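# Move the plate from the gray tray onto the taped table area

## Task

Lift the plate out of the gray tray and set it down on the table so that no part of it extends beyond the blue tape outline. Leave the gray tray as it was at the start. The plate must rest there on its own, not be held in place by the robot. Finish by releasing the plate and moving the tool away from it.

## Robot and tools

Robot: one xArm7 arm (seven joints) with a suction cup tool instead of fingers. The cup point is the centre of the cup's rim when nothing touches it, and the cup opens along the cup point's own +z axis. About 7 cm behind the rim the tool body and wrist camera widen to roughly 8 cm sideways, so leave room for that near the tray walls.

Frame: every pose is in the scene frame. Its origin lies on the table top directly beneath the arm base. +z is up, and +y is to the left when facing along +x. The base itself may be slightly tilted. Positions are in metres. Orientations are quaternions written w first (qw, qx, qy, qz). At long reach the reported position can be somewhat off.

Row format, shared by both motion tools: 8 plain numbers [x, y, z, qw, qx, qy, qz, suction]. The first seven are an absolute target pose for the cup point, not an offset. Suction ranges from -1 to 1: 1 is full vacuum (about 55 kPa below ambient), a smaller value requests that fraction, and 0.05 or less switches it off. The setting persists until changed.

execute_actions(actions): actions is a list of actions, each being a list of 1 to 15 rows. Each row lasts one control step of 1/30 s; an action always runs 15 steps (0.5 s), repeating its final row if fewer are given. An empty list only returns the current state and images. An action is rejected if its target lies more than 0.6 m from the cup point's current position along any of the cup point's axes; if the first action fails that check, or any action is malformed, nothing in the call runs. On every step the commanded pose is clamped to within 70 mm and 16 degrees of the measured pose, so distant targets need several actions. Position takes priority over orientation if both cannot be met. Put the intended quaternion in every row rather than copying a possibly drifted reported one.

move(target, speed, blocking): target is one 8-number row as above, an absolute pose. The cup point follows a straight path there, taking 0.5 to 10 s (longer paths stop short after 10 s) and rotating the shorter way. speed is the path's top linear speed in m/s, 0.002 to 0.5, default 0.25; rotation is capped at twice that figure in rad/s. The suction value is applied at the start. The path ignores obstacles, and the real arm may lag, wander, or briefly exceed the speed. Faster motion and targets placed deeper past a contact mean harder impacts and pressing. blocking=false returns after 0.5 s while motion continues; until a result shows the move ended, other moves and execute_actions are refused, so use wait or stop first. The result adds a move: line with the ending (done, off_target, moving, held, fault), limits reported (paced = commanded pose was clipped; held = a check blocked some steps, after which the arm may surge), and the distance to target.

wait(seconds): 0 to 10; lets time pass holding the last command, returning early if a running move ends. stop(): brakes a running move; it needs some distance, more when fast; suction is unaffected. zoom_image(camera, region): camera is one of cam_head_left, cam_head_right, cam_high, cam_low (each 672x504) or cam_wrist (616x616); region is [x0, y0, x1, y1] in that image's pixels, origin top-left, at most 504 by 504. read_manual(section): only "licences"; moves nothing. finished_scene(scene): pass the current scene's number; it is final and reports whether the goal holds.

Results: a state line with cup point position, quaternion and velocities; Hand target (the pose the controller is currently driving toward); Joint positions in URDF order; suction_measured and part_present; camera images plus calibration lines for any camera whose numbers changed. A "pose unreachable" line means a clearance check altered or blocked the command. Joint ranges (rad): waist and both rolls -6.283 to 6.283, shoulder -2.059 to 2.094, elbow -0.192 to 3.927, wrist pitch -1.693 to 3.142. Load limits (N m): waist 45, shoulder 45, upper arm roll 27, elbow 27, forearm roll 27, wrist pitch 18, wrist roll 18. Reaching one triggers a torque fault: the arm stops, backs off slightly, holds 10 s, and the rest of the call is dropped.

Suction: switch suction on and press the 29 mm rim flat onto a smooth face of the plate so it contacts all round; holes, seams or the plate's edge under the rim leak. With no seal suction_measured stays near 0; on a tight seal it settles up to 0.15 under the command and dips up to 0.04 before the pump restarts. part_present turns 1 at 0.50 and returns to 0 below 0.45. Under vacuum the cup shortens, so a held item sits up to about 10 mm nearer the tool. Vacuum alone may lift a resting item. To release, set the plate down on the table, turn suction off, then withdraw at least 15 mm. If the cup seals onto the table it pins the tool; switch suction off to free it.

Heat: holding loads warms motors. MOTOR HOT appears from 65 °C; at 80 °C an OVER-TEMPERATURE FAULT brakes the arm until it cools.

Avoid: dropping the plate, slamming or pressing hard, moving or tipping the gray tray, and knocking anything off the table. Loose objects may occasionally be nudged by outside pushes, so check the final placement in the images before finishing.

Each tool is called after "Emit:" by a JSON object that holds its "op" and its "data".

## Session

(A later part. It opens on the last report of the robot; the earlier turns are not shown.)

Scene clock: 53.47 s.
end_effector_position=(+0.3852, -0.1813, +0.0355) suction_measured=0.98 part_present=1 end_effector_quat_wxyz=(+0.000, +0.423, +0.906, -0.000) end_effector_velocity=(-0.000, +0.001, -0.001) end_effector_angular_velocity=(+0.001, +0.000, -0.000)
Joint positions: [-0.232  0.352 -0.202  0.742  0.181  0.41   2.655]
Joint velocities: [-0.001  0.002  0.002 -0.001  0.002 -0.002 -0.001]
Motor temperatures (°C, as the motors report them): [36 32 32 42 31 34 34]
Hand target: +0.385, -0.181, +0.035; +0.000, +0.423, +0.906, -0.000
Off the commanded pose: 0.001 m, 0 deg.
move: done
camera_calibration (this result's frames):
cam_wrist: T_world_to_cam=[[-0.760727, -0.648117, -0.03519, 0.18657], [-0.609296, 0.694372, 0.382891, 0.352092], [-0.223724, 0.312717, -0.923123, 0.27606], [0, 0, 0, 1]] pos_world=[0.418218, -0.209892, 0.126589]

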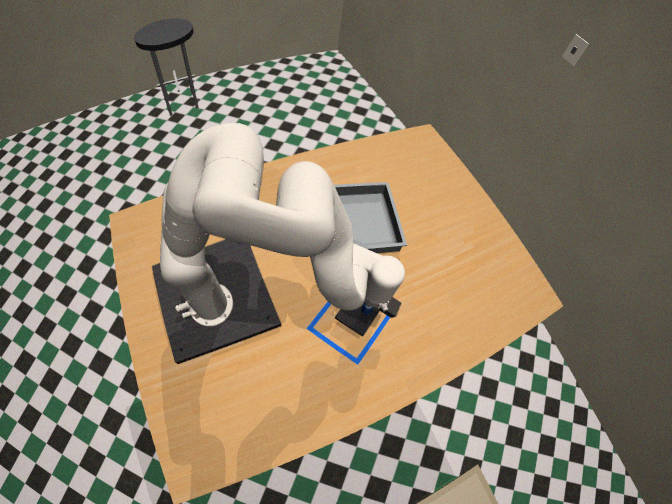

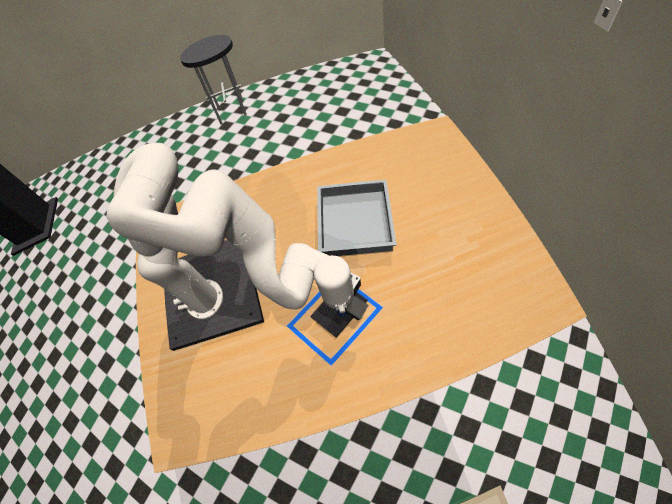

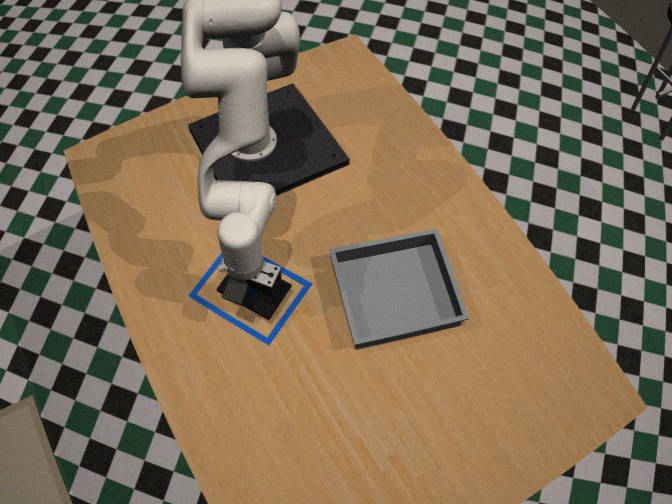

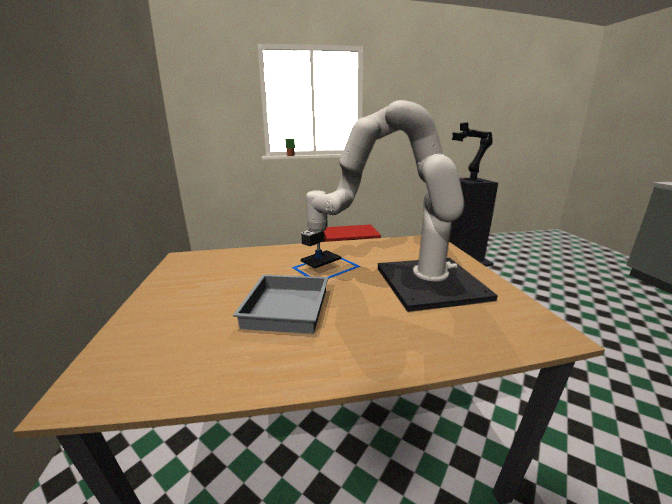

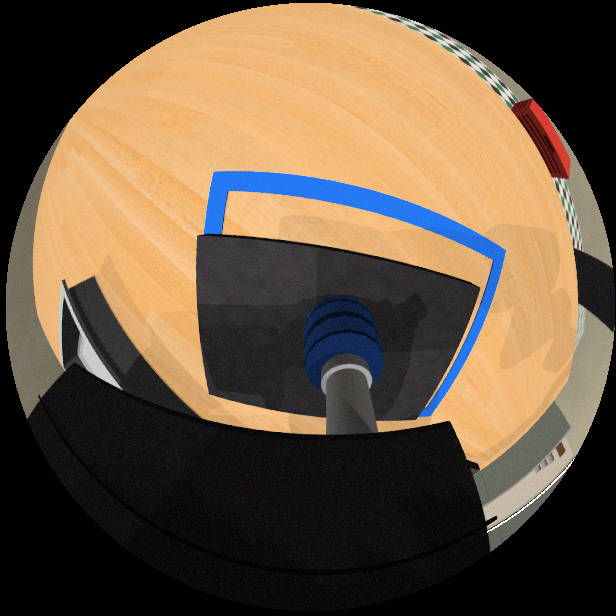

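Emit:
{"op": "move", "data": {"target": [0.378,-0.185,0.008,0,0.4226,0.9063,0,1], "speed": 0.03}}

Emit:
{"op": "zoom_image", "data": {"camera": "cam_low", "region": [280, 220, 380, 290]}}

Scene clock: 58.87 s.
end_effector_position=(+0.3780, -0.1851, +0.0082) suction_measured=0.98 part_present=1 end_effector_quat_wxyz=(+0.000, +0.423, +0.906, -0.000) end_effector_velocity=(+0.001, -0.000, -0.000) end_effector_angular_velocity=(-0.001, -0.002, -0.001)
Joint positions: [-0.27   0.426 -0.169  0.738  0.224  0.332  2.607]
Joint velocities: [-0.002  0.002  0.002  0.001  0.001 -0.003 -0.001]
Motor temperatures (°C, as the motors report them): [36 32 32 42 31 34 34]
Hand target: +0.378, -0.185, +0.008; +0.000, +0.423, +0.906, -0.000
Off the commanded pose: 0.000 m, 0 deg.
move: done
camera_calibration (this result's frames):
cam_wrist: T_world_to_cam=[[-0.760615, -0.648242, -0.0353026, 0.1777], [-0.60925, 0.693968, 0.383695, 0.360716], [-0.224228, 0.313352, -0.922785, 0.250709], [0, 0, 0, 1]] pos_world=[0.411144, -0.213693, 0.0992187]

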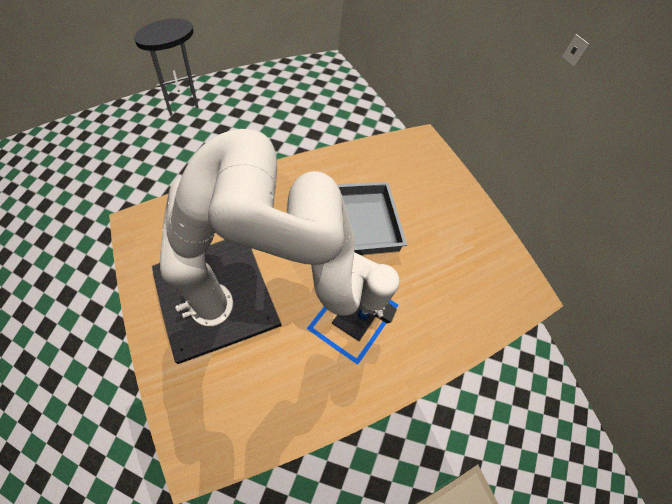

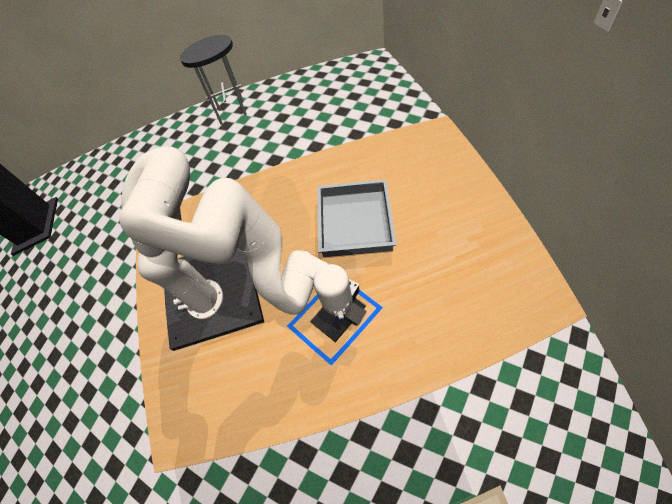

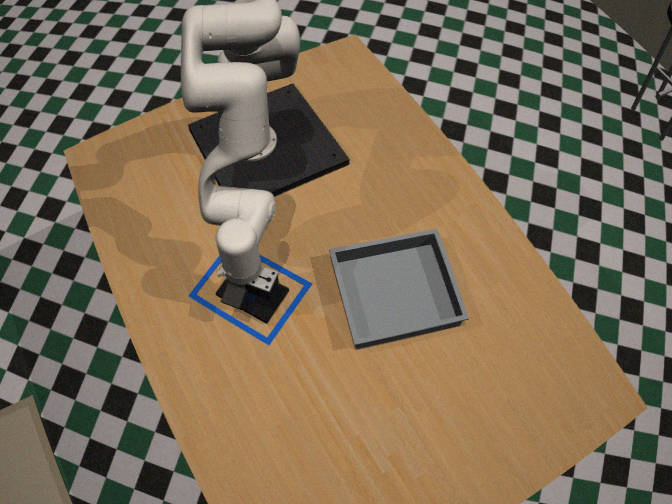

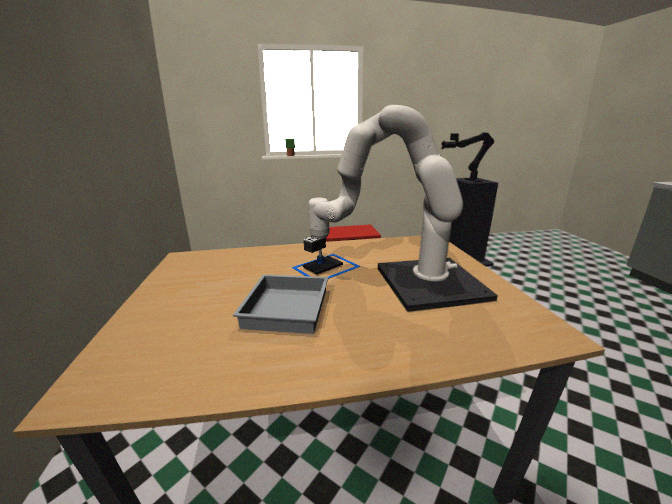

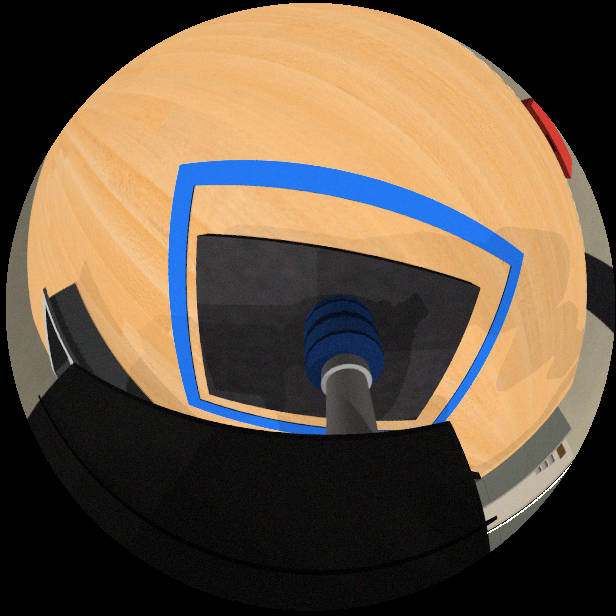

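Region (280, 220, 380, 290) of cam_low's 672x504 image, scaled by 5.040, with more detail than that image has; it fills the top 353 rows of this view, and the rest is white.

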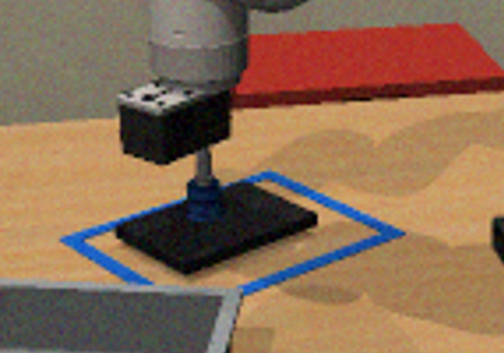

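Emit:
{"op": "move", "data": {"target": [0.378,-0.185,0.002,0,0.4226,0.9063,0,1], "speed": 0.01}}

Emit:
{"op": "zoom_image", "data": {"camera": "cam_low", "region": [280, 220, 380, 290]}}

Scene clock: 63.60 s.
end_effector_position=(+0.3780, -0.1850, +0.0020) suction_measured=0.98 part_present=1 end_effector_quat_wxyz=(-0.000, +0.423, +0.906, -0.000) end_effector_velocity=(+0.001, -0.000, -0.000) end_effector_angular_velocity=(-0.000, -0.002, +0.001)
Joint positions: [-0.277  0.445 -0.16   0.741  0.232  0.317  2.6  ]
Joint velocities: [-0.001  0.001  0.001  0.001  0.001 -0.002 -0.002]
Motor temperatures (°C, as the motors report them): [36 32 32 41 31 34 34]
Hand target: +0.378, -0.185, +0.002; -0.000, +0.423, +0.906, -0.000
Off the commanded pose: 0.000 m, 0 deg.
move: done
camera_calibration (this result's frames):
cam_wrist: T_world_to_cam=[[-0.760643, -0.648201, -0.0354617, 0.177482], [-0.609175, 0.693837, 0.384052, 0.362929], [-0.224338, 0.313729, -0.92263, 0.245129], [0, 0, 0, 1]] pos_world=[0.41108, -0.213674, 0.0930737]

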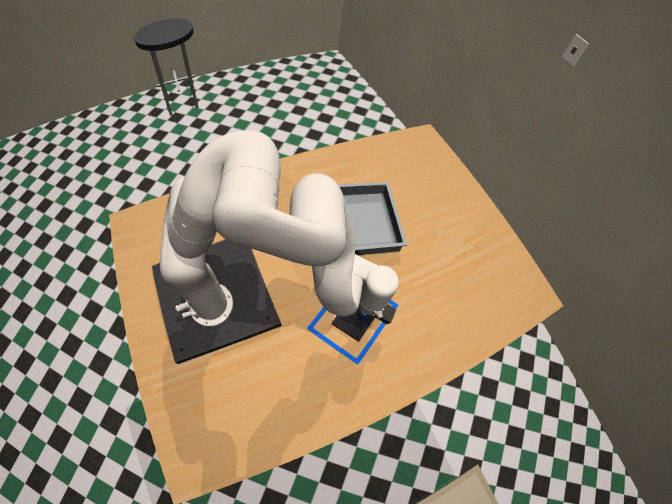

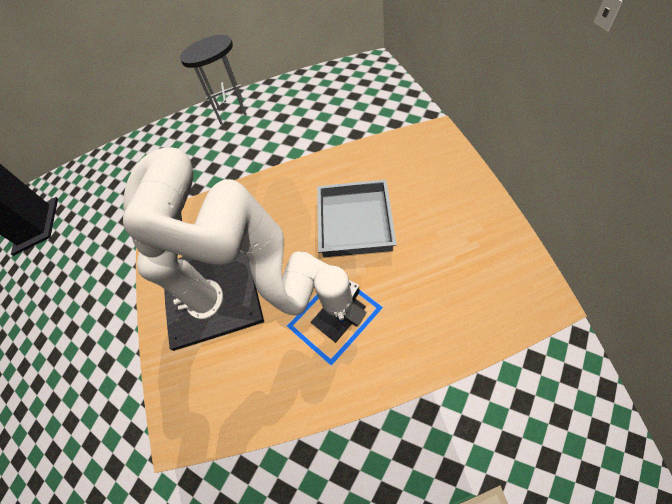

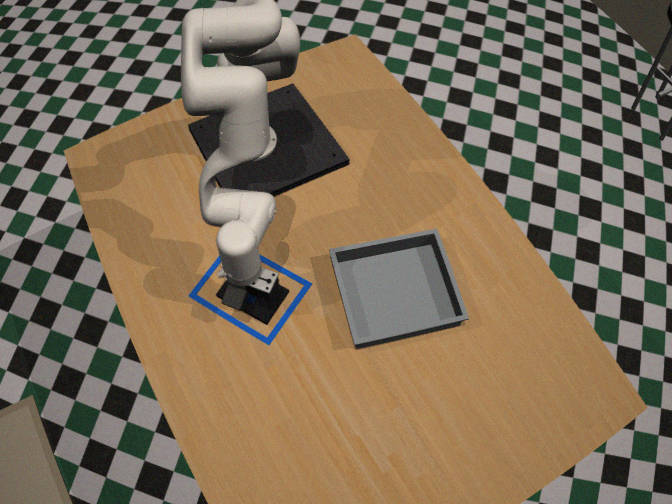

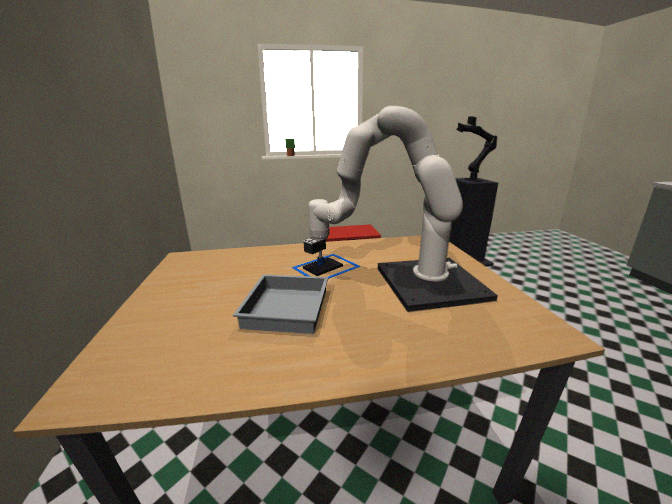

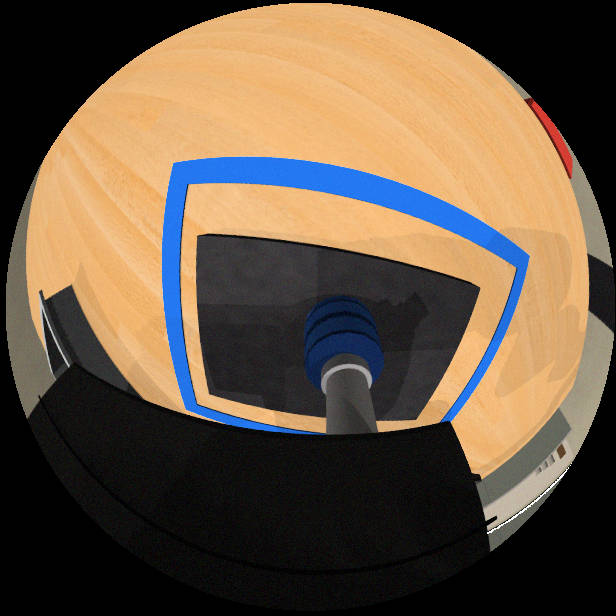

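Region (280, 220, 380, 290) of cam_low's 672x504 image, scaled by 5.040, with more detail than that image has; it fills the top 353 rows of this view, and the rest is white.

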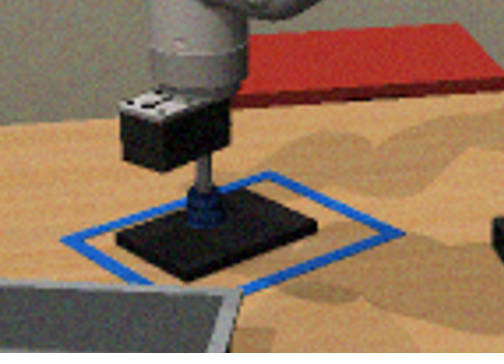

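Emit:
{"op": "move", "data": {"target": [0.378,-0.185,-0.002,0,0.4226,0.9063,0,1], "speed": 0.008}}

Scene clock: 66.17 s.
end_effector_position=(+0.3798, -0.1859, +0.0001) suction_measured=0.99 part_present=1 end_effector_quat_wxyz=(+0.003, +0.423, +0.906, +0.000) end_effector_velocity=(-0.001, +0.001, -0.002) end_effector_angular_velocity=(+0.001, +0.003, +0.002)
Joint positions: [-0.282  0.454 -0.154  0.746  0.238  0.307  2.596]
Joint velocities: [-0.     0.004  0.001 -0.     0.001 -0.002 -0.002]
Motor temperatures (°C, as the motors report them): [36 32 32 41 31 34 34]
Hand target: +0.378, -0.185, -0.002; -0.000, +0.423, +0.906, -0.000
Off the commanded pose: 0.003 m, 0 deg.
move: done
camera_calibration (this result's frames):
cam_wrist: T_world_to_cam=[[-0.760603, -0.64809, -0.0382397, 0.178272], [-0.611046, 0.694741, 0.379418, 0.366276], [-0.21933, 0.311953, -0.924435, 0.241743], [0, 0, 0, 1]] pos_world=[0.412427, -0.214343, 0.0913207]

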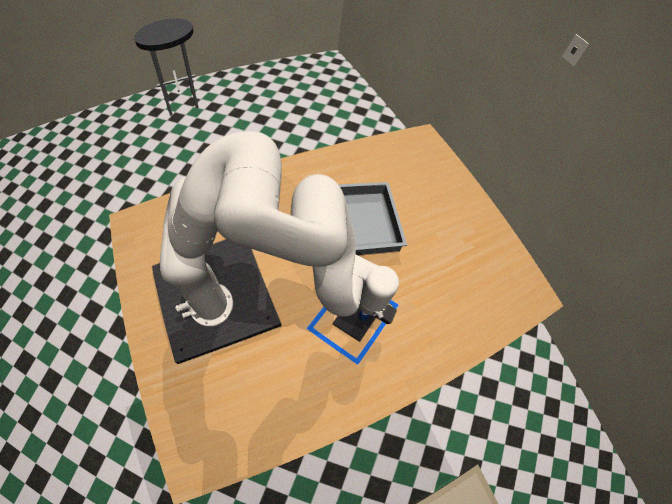

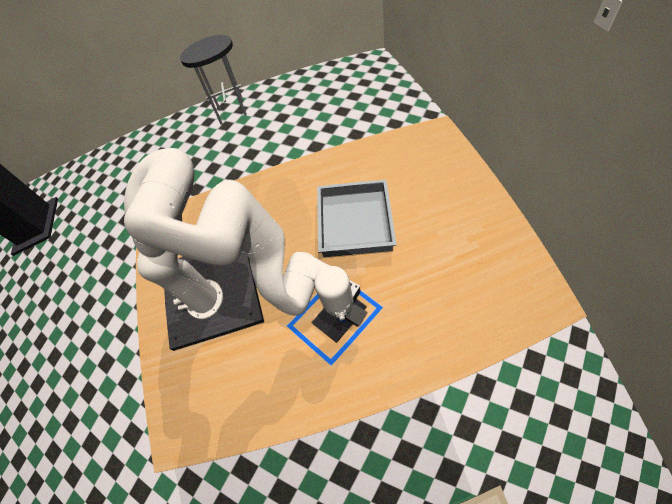

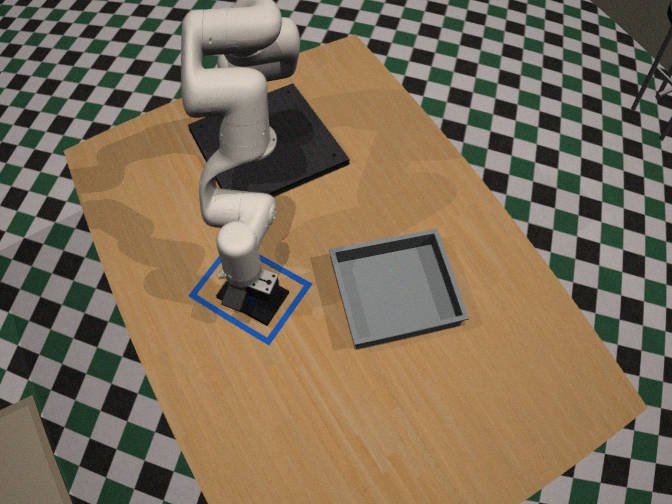

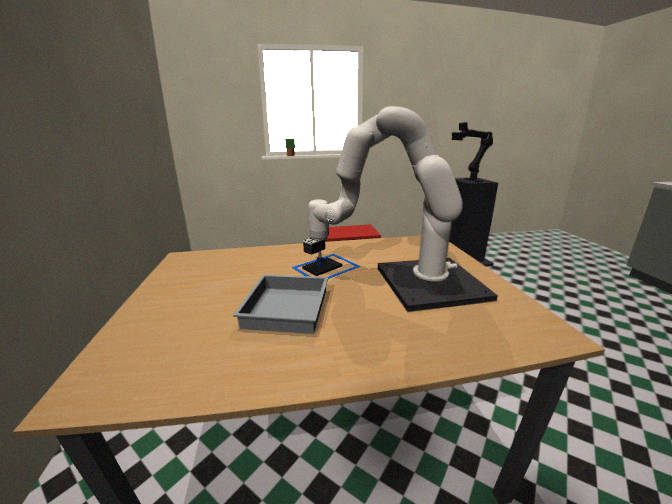

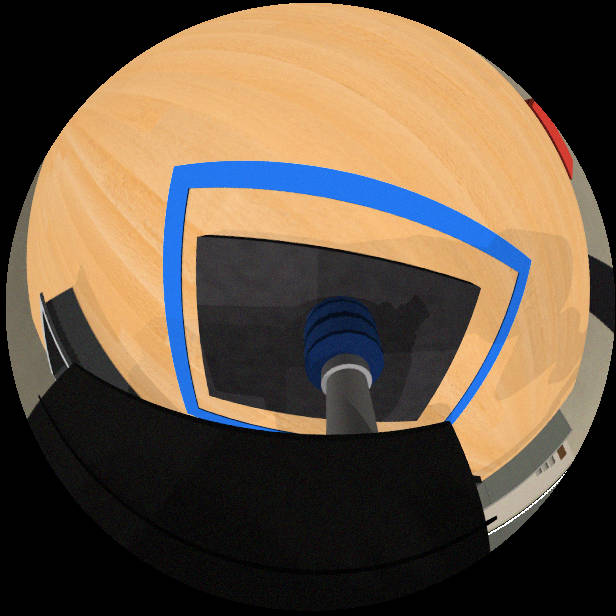

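Contact. Release.

Emit:
{"op": "execute_actions", "data": {"actions": [[[0.379,-0.185,0.002,0,0.4226,0.9063,0,-1]],[[0.379,-0.185,0.002,0,0.4226,0.9063,0,-1]]]}}

Emit:
{"op": "move", "data": {"target": [0.379,-0.185,0.05,0,0.4226,0.9063,0,-1], "speed": 0.08}}

Emit:
{"op": "move", "data": {"target": [0.33,0.0,0.28,0,0,1,0,-1], "speed": 0.4}}

Scene clock: 71.00 s.
end_effector_position=(+0.3779, -0.1844, +0.0012) suction_measured=0.01 part_present=0 end_effector_quat_wxyz=(-0.002, +0.423, +0.906, +0.000) end_effector_velocity=(+0.001, -0.002, +0.001) end_effector_angular_velocity=(-0.002, -0.003, -0.004)
Joint positions: [-0.277  0.448 -0.159  0.743  0.232  0.32   2.601]
Joint velocities: [-0.001 -0.001 -0.002  0.001 -0.    -0.001  0.002]
Motor temperatures (°C, as the motors report them): [36 31 32 40 31 34 34]
Hand target: +0.379, -0.185, +0.002; -0.000, +0.423, +0.906, +0.000
Off the commanded pose: 0.002 m, 0 deg.
camera_calibration (this result's frames):
cam_wrist: T_world_to_cam=[[-0.760628, -0.648283, -0.0342698, 0.177767], [-0.608195, 0.693143, 0.386848, 0.362275], [-0.227033, 0.31509, -0.921506, 0.245364], [0, 0, 0, 1]] pos_world=[0.411254, -0.213177, 0.0920506]

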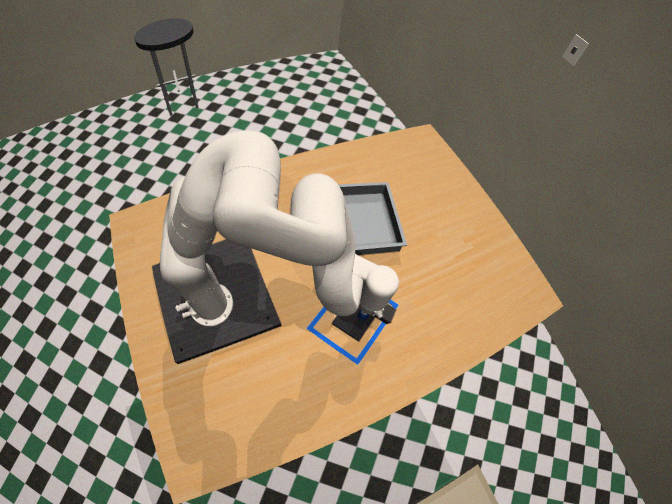

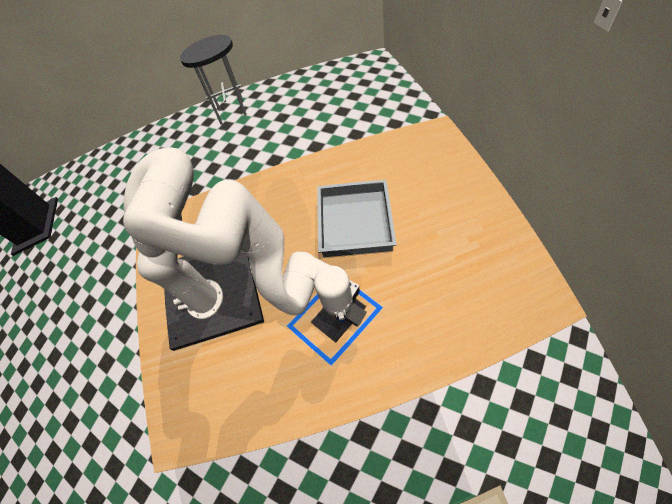

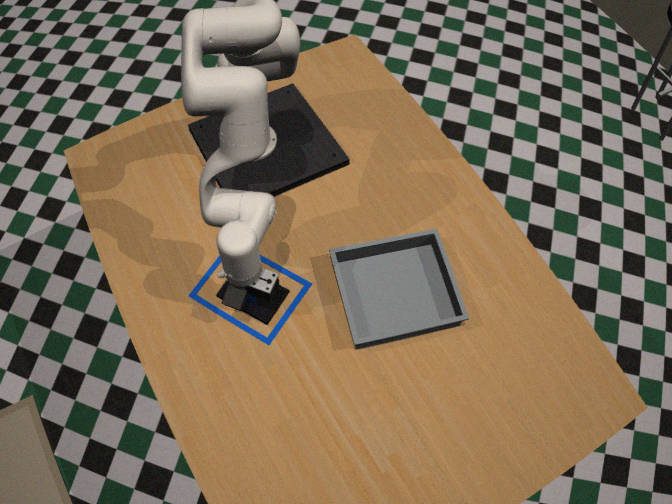

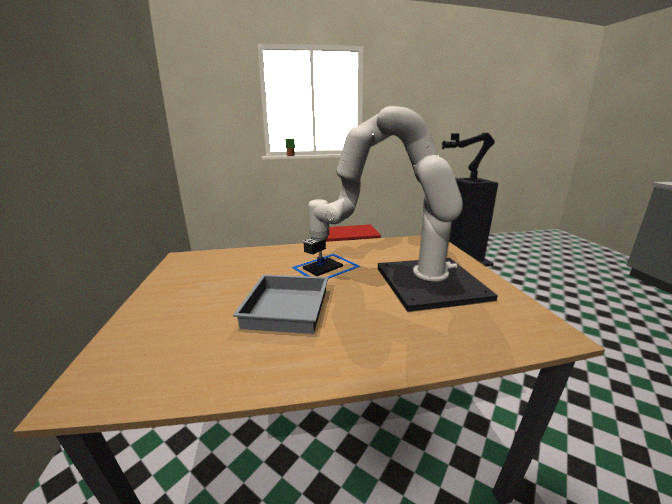

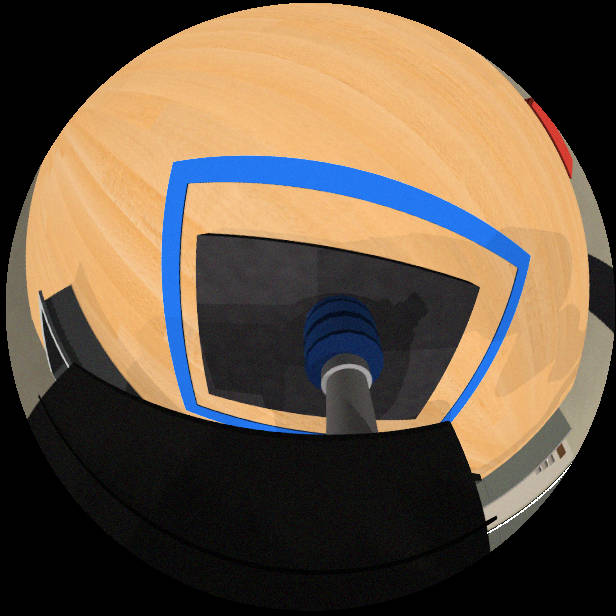

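Scene clock: 71.97 s.
end_effector_position=(+0.3788, -0.1847, +0.0496) suction_measured=0.01 part_present=0 end_effector_quat_wxyz=(-0.000, +0.423, +0.906, +0.000) end_effector_velocity=(-0.001, -0.000, +0.000) end_effector_angular_velocity=(+0.000, +0.002, -0.001)
Joint positions: [-0.236  0.301 -0.216  0.724  0.158  0.444  2.657]
Joint velocities: [ 0.001 -0.002 -0.002 -0.    -0.003  0.004  0.002]
Motor temperatures (°C, as the motors report them): [36 31 32 40 31 34 34]
Hand target: +0.379, -0.185, +0.050; -0.000, +0.423, +0.906, +0.000
Off the commanded pose: 0.001 m, 0 deg.
move: done
camera_calibration (this result's frames):
cam_wrist: T_world_to_cam=[[-0.76064, -0.64818, -0.0359098, 0.180038], [-0.609083, 0.693434, 0.384925, 0.344861], [-0.2246, 0.314661, -0.922249, 0.289342], [0, 0, 0, 1]] pos_world=[0.411979, -0.213486, 0.140565]

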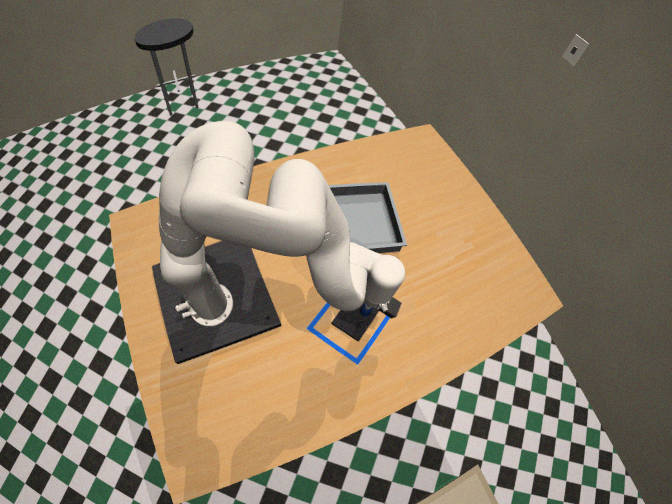

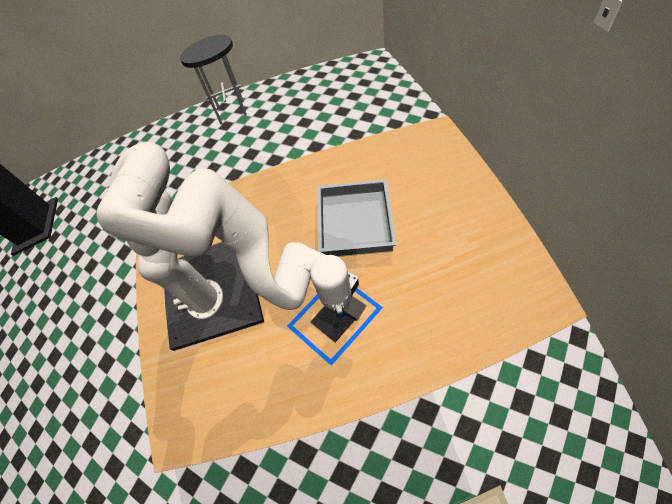

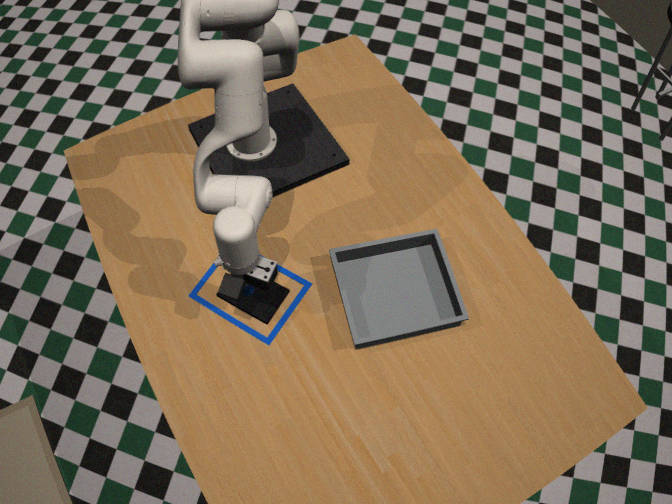

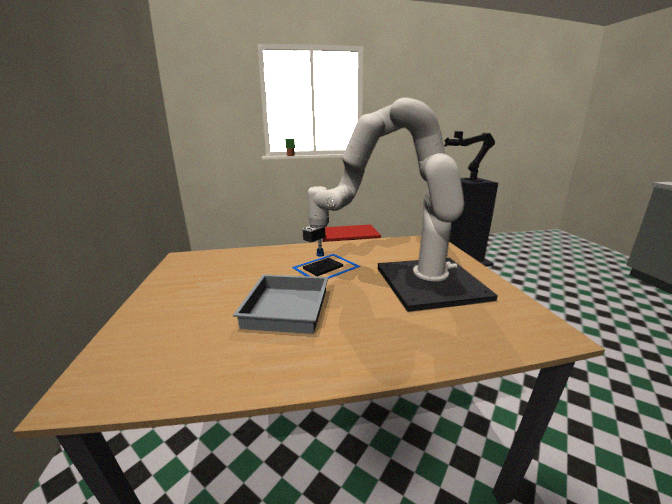

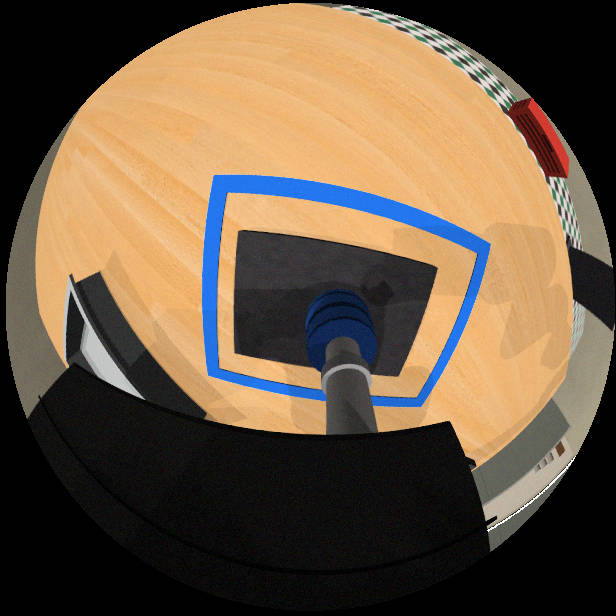

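Scene clock: 73.60 s.
end_effector_position=(+0.3306, +0.0003, +0.2791) suction_measured=0.01 part_present=0 end_effector_quat_wxyz=(-0.001, -0.000, +1.000, +0.002) end_effector_velocity=(+0.001, +0.002, +0.003) end_effector_angular_velocity=(-0.001, -0.005, +0.005)
Joint positions: [ 0.017 -0.473 -0.036  0.682 -0.007  1.162  2.358]
Joint velocities: [ 0.003 -0.004  0.002  0.005  0.001  0.004 -0.001]
Motor temperatures (°C, as the motors report them): [36 31 32 40 31 34 34]
Hand target: +0.331, +0.001, +0.280; -0.000, -0.001, +1.000, +0.002
Off the commanded pose: 0.001 m, 0 deg.
move: done
camera_calibration (this result's frames):
cam_wrist: T_world_to_cam=[[0.00801467, -0.999214, -0.0388148, 0.0183609], [-0.922461, -0.0223717, 0.385442, 0.202502], [-0.386008, 0.032716, -0.921915, 0.485294], [0, 0, 0, 1]] pos_world=[0.37398, 0.00699991, 0.37006]

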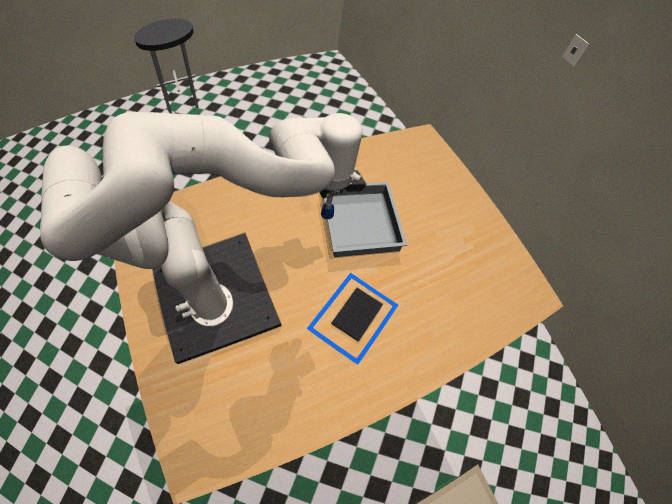

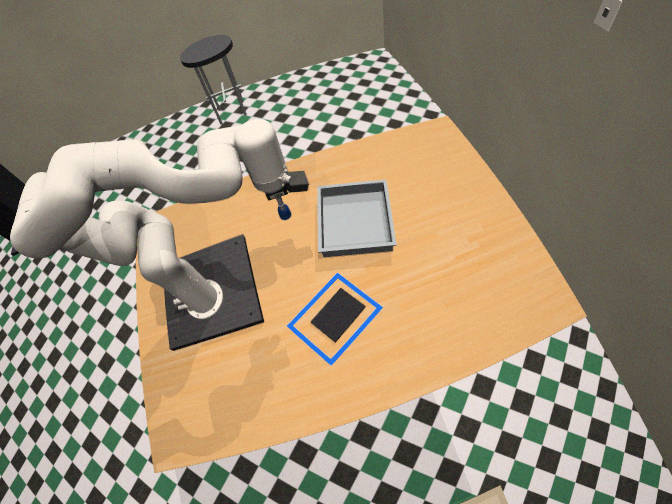

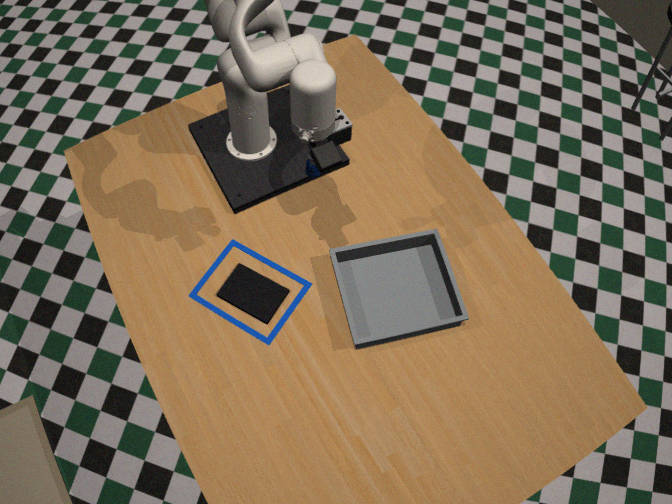

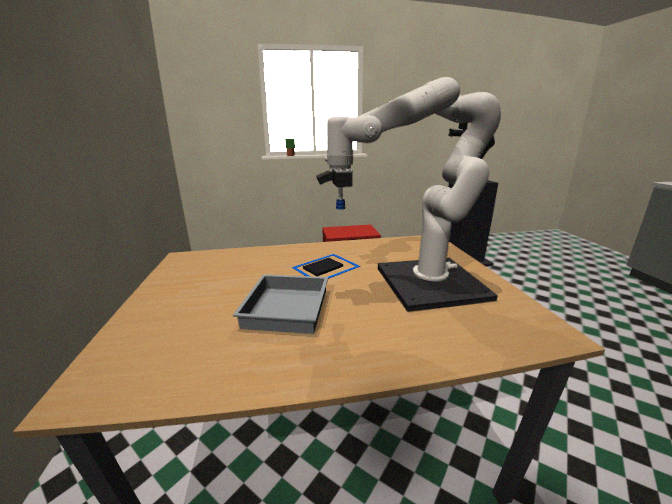

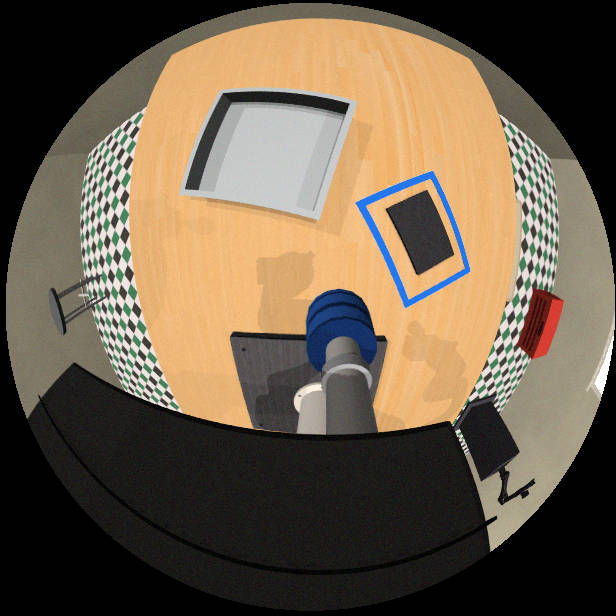

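Emit:
{"op": "finished_scene", "data": {"scene": 1}}

The scene is finished: the task was done.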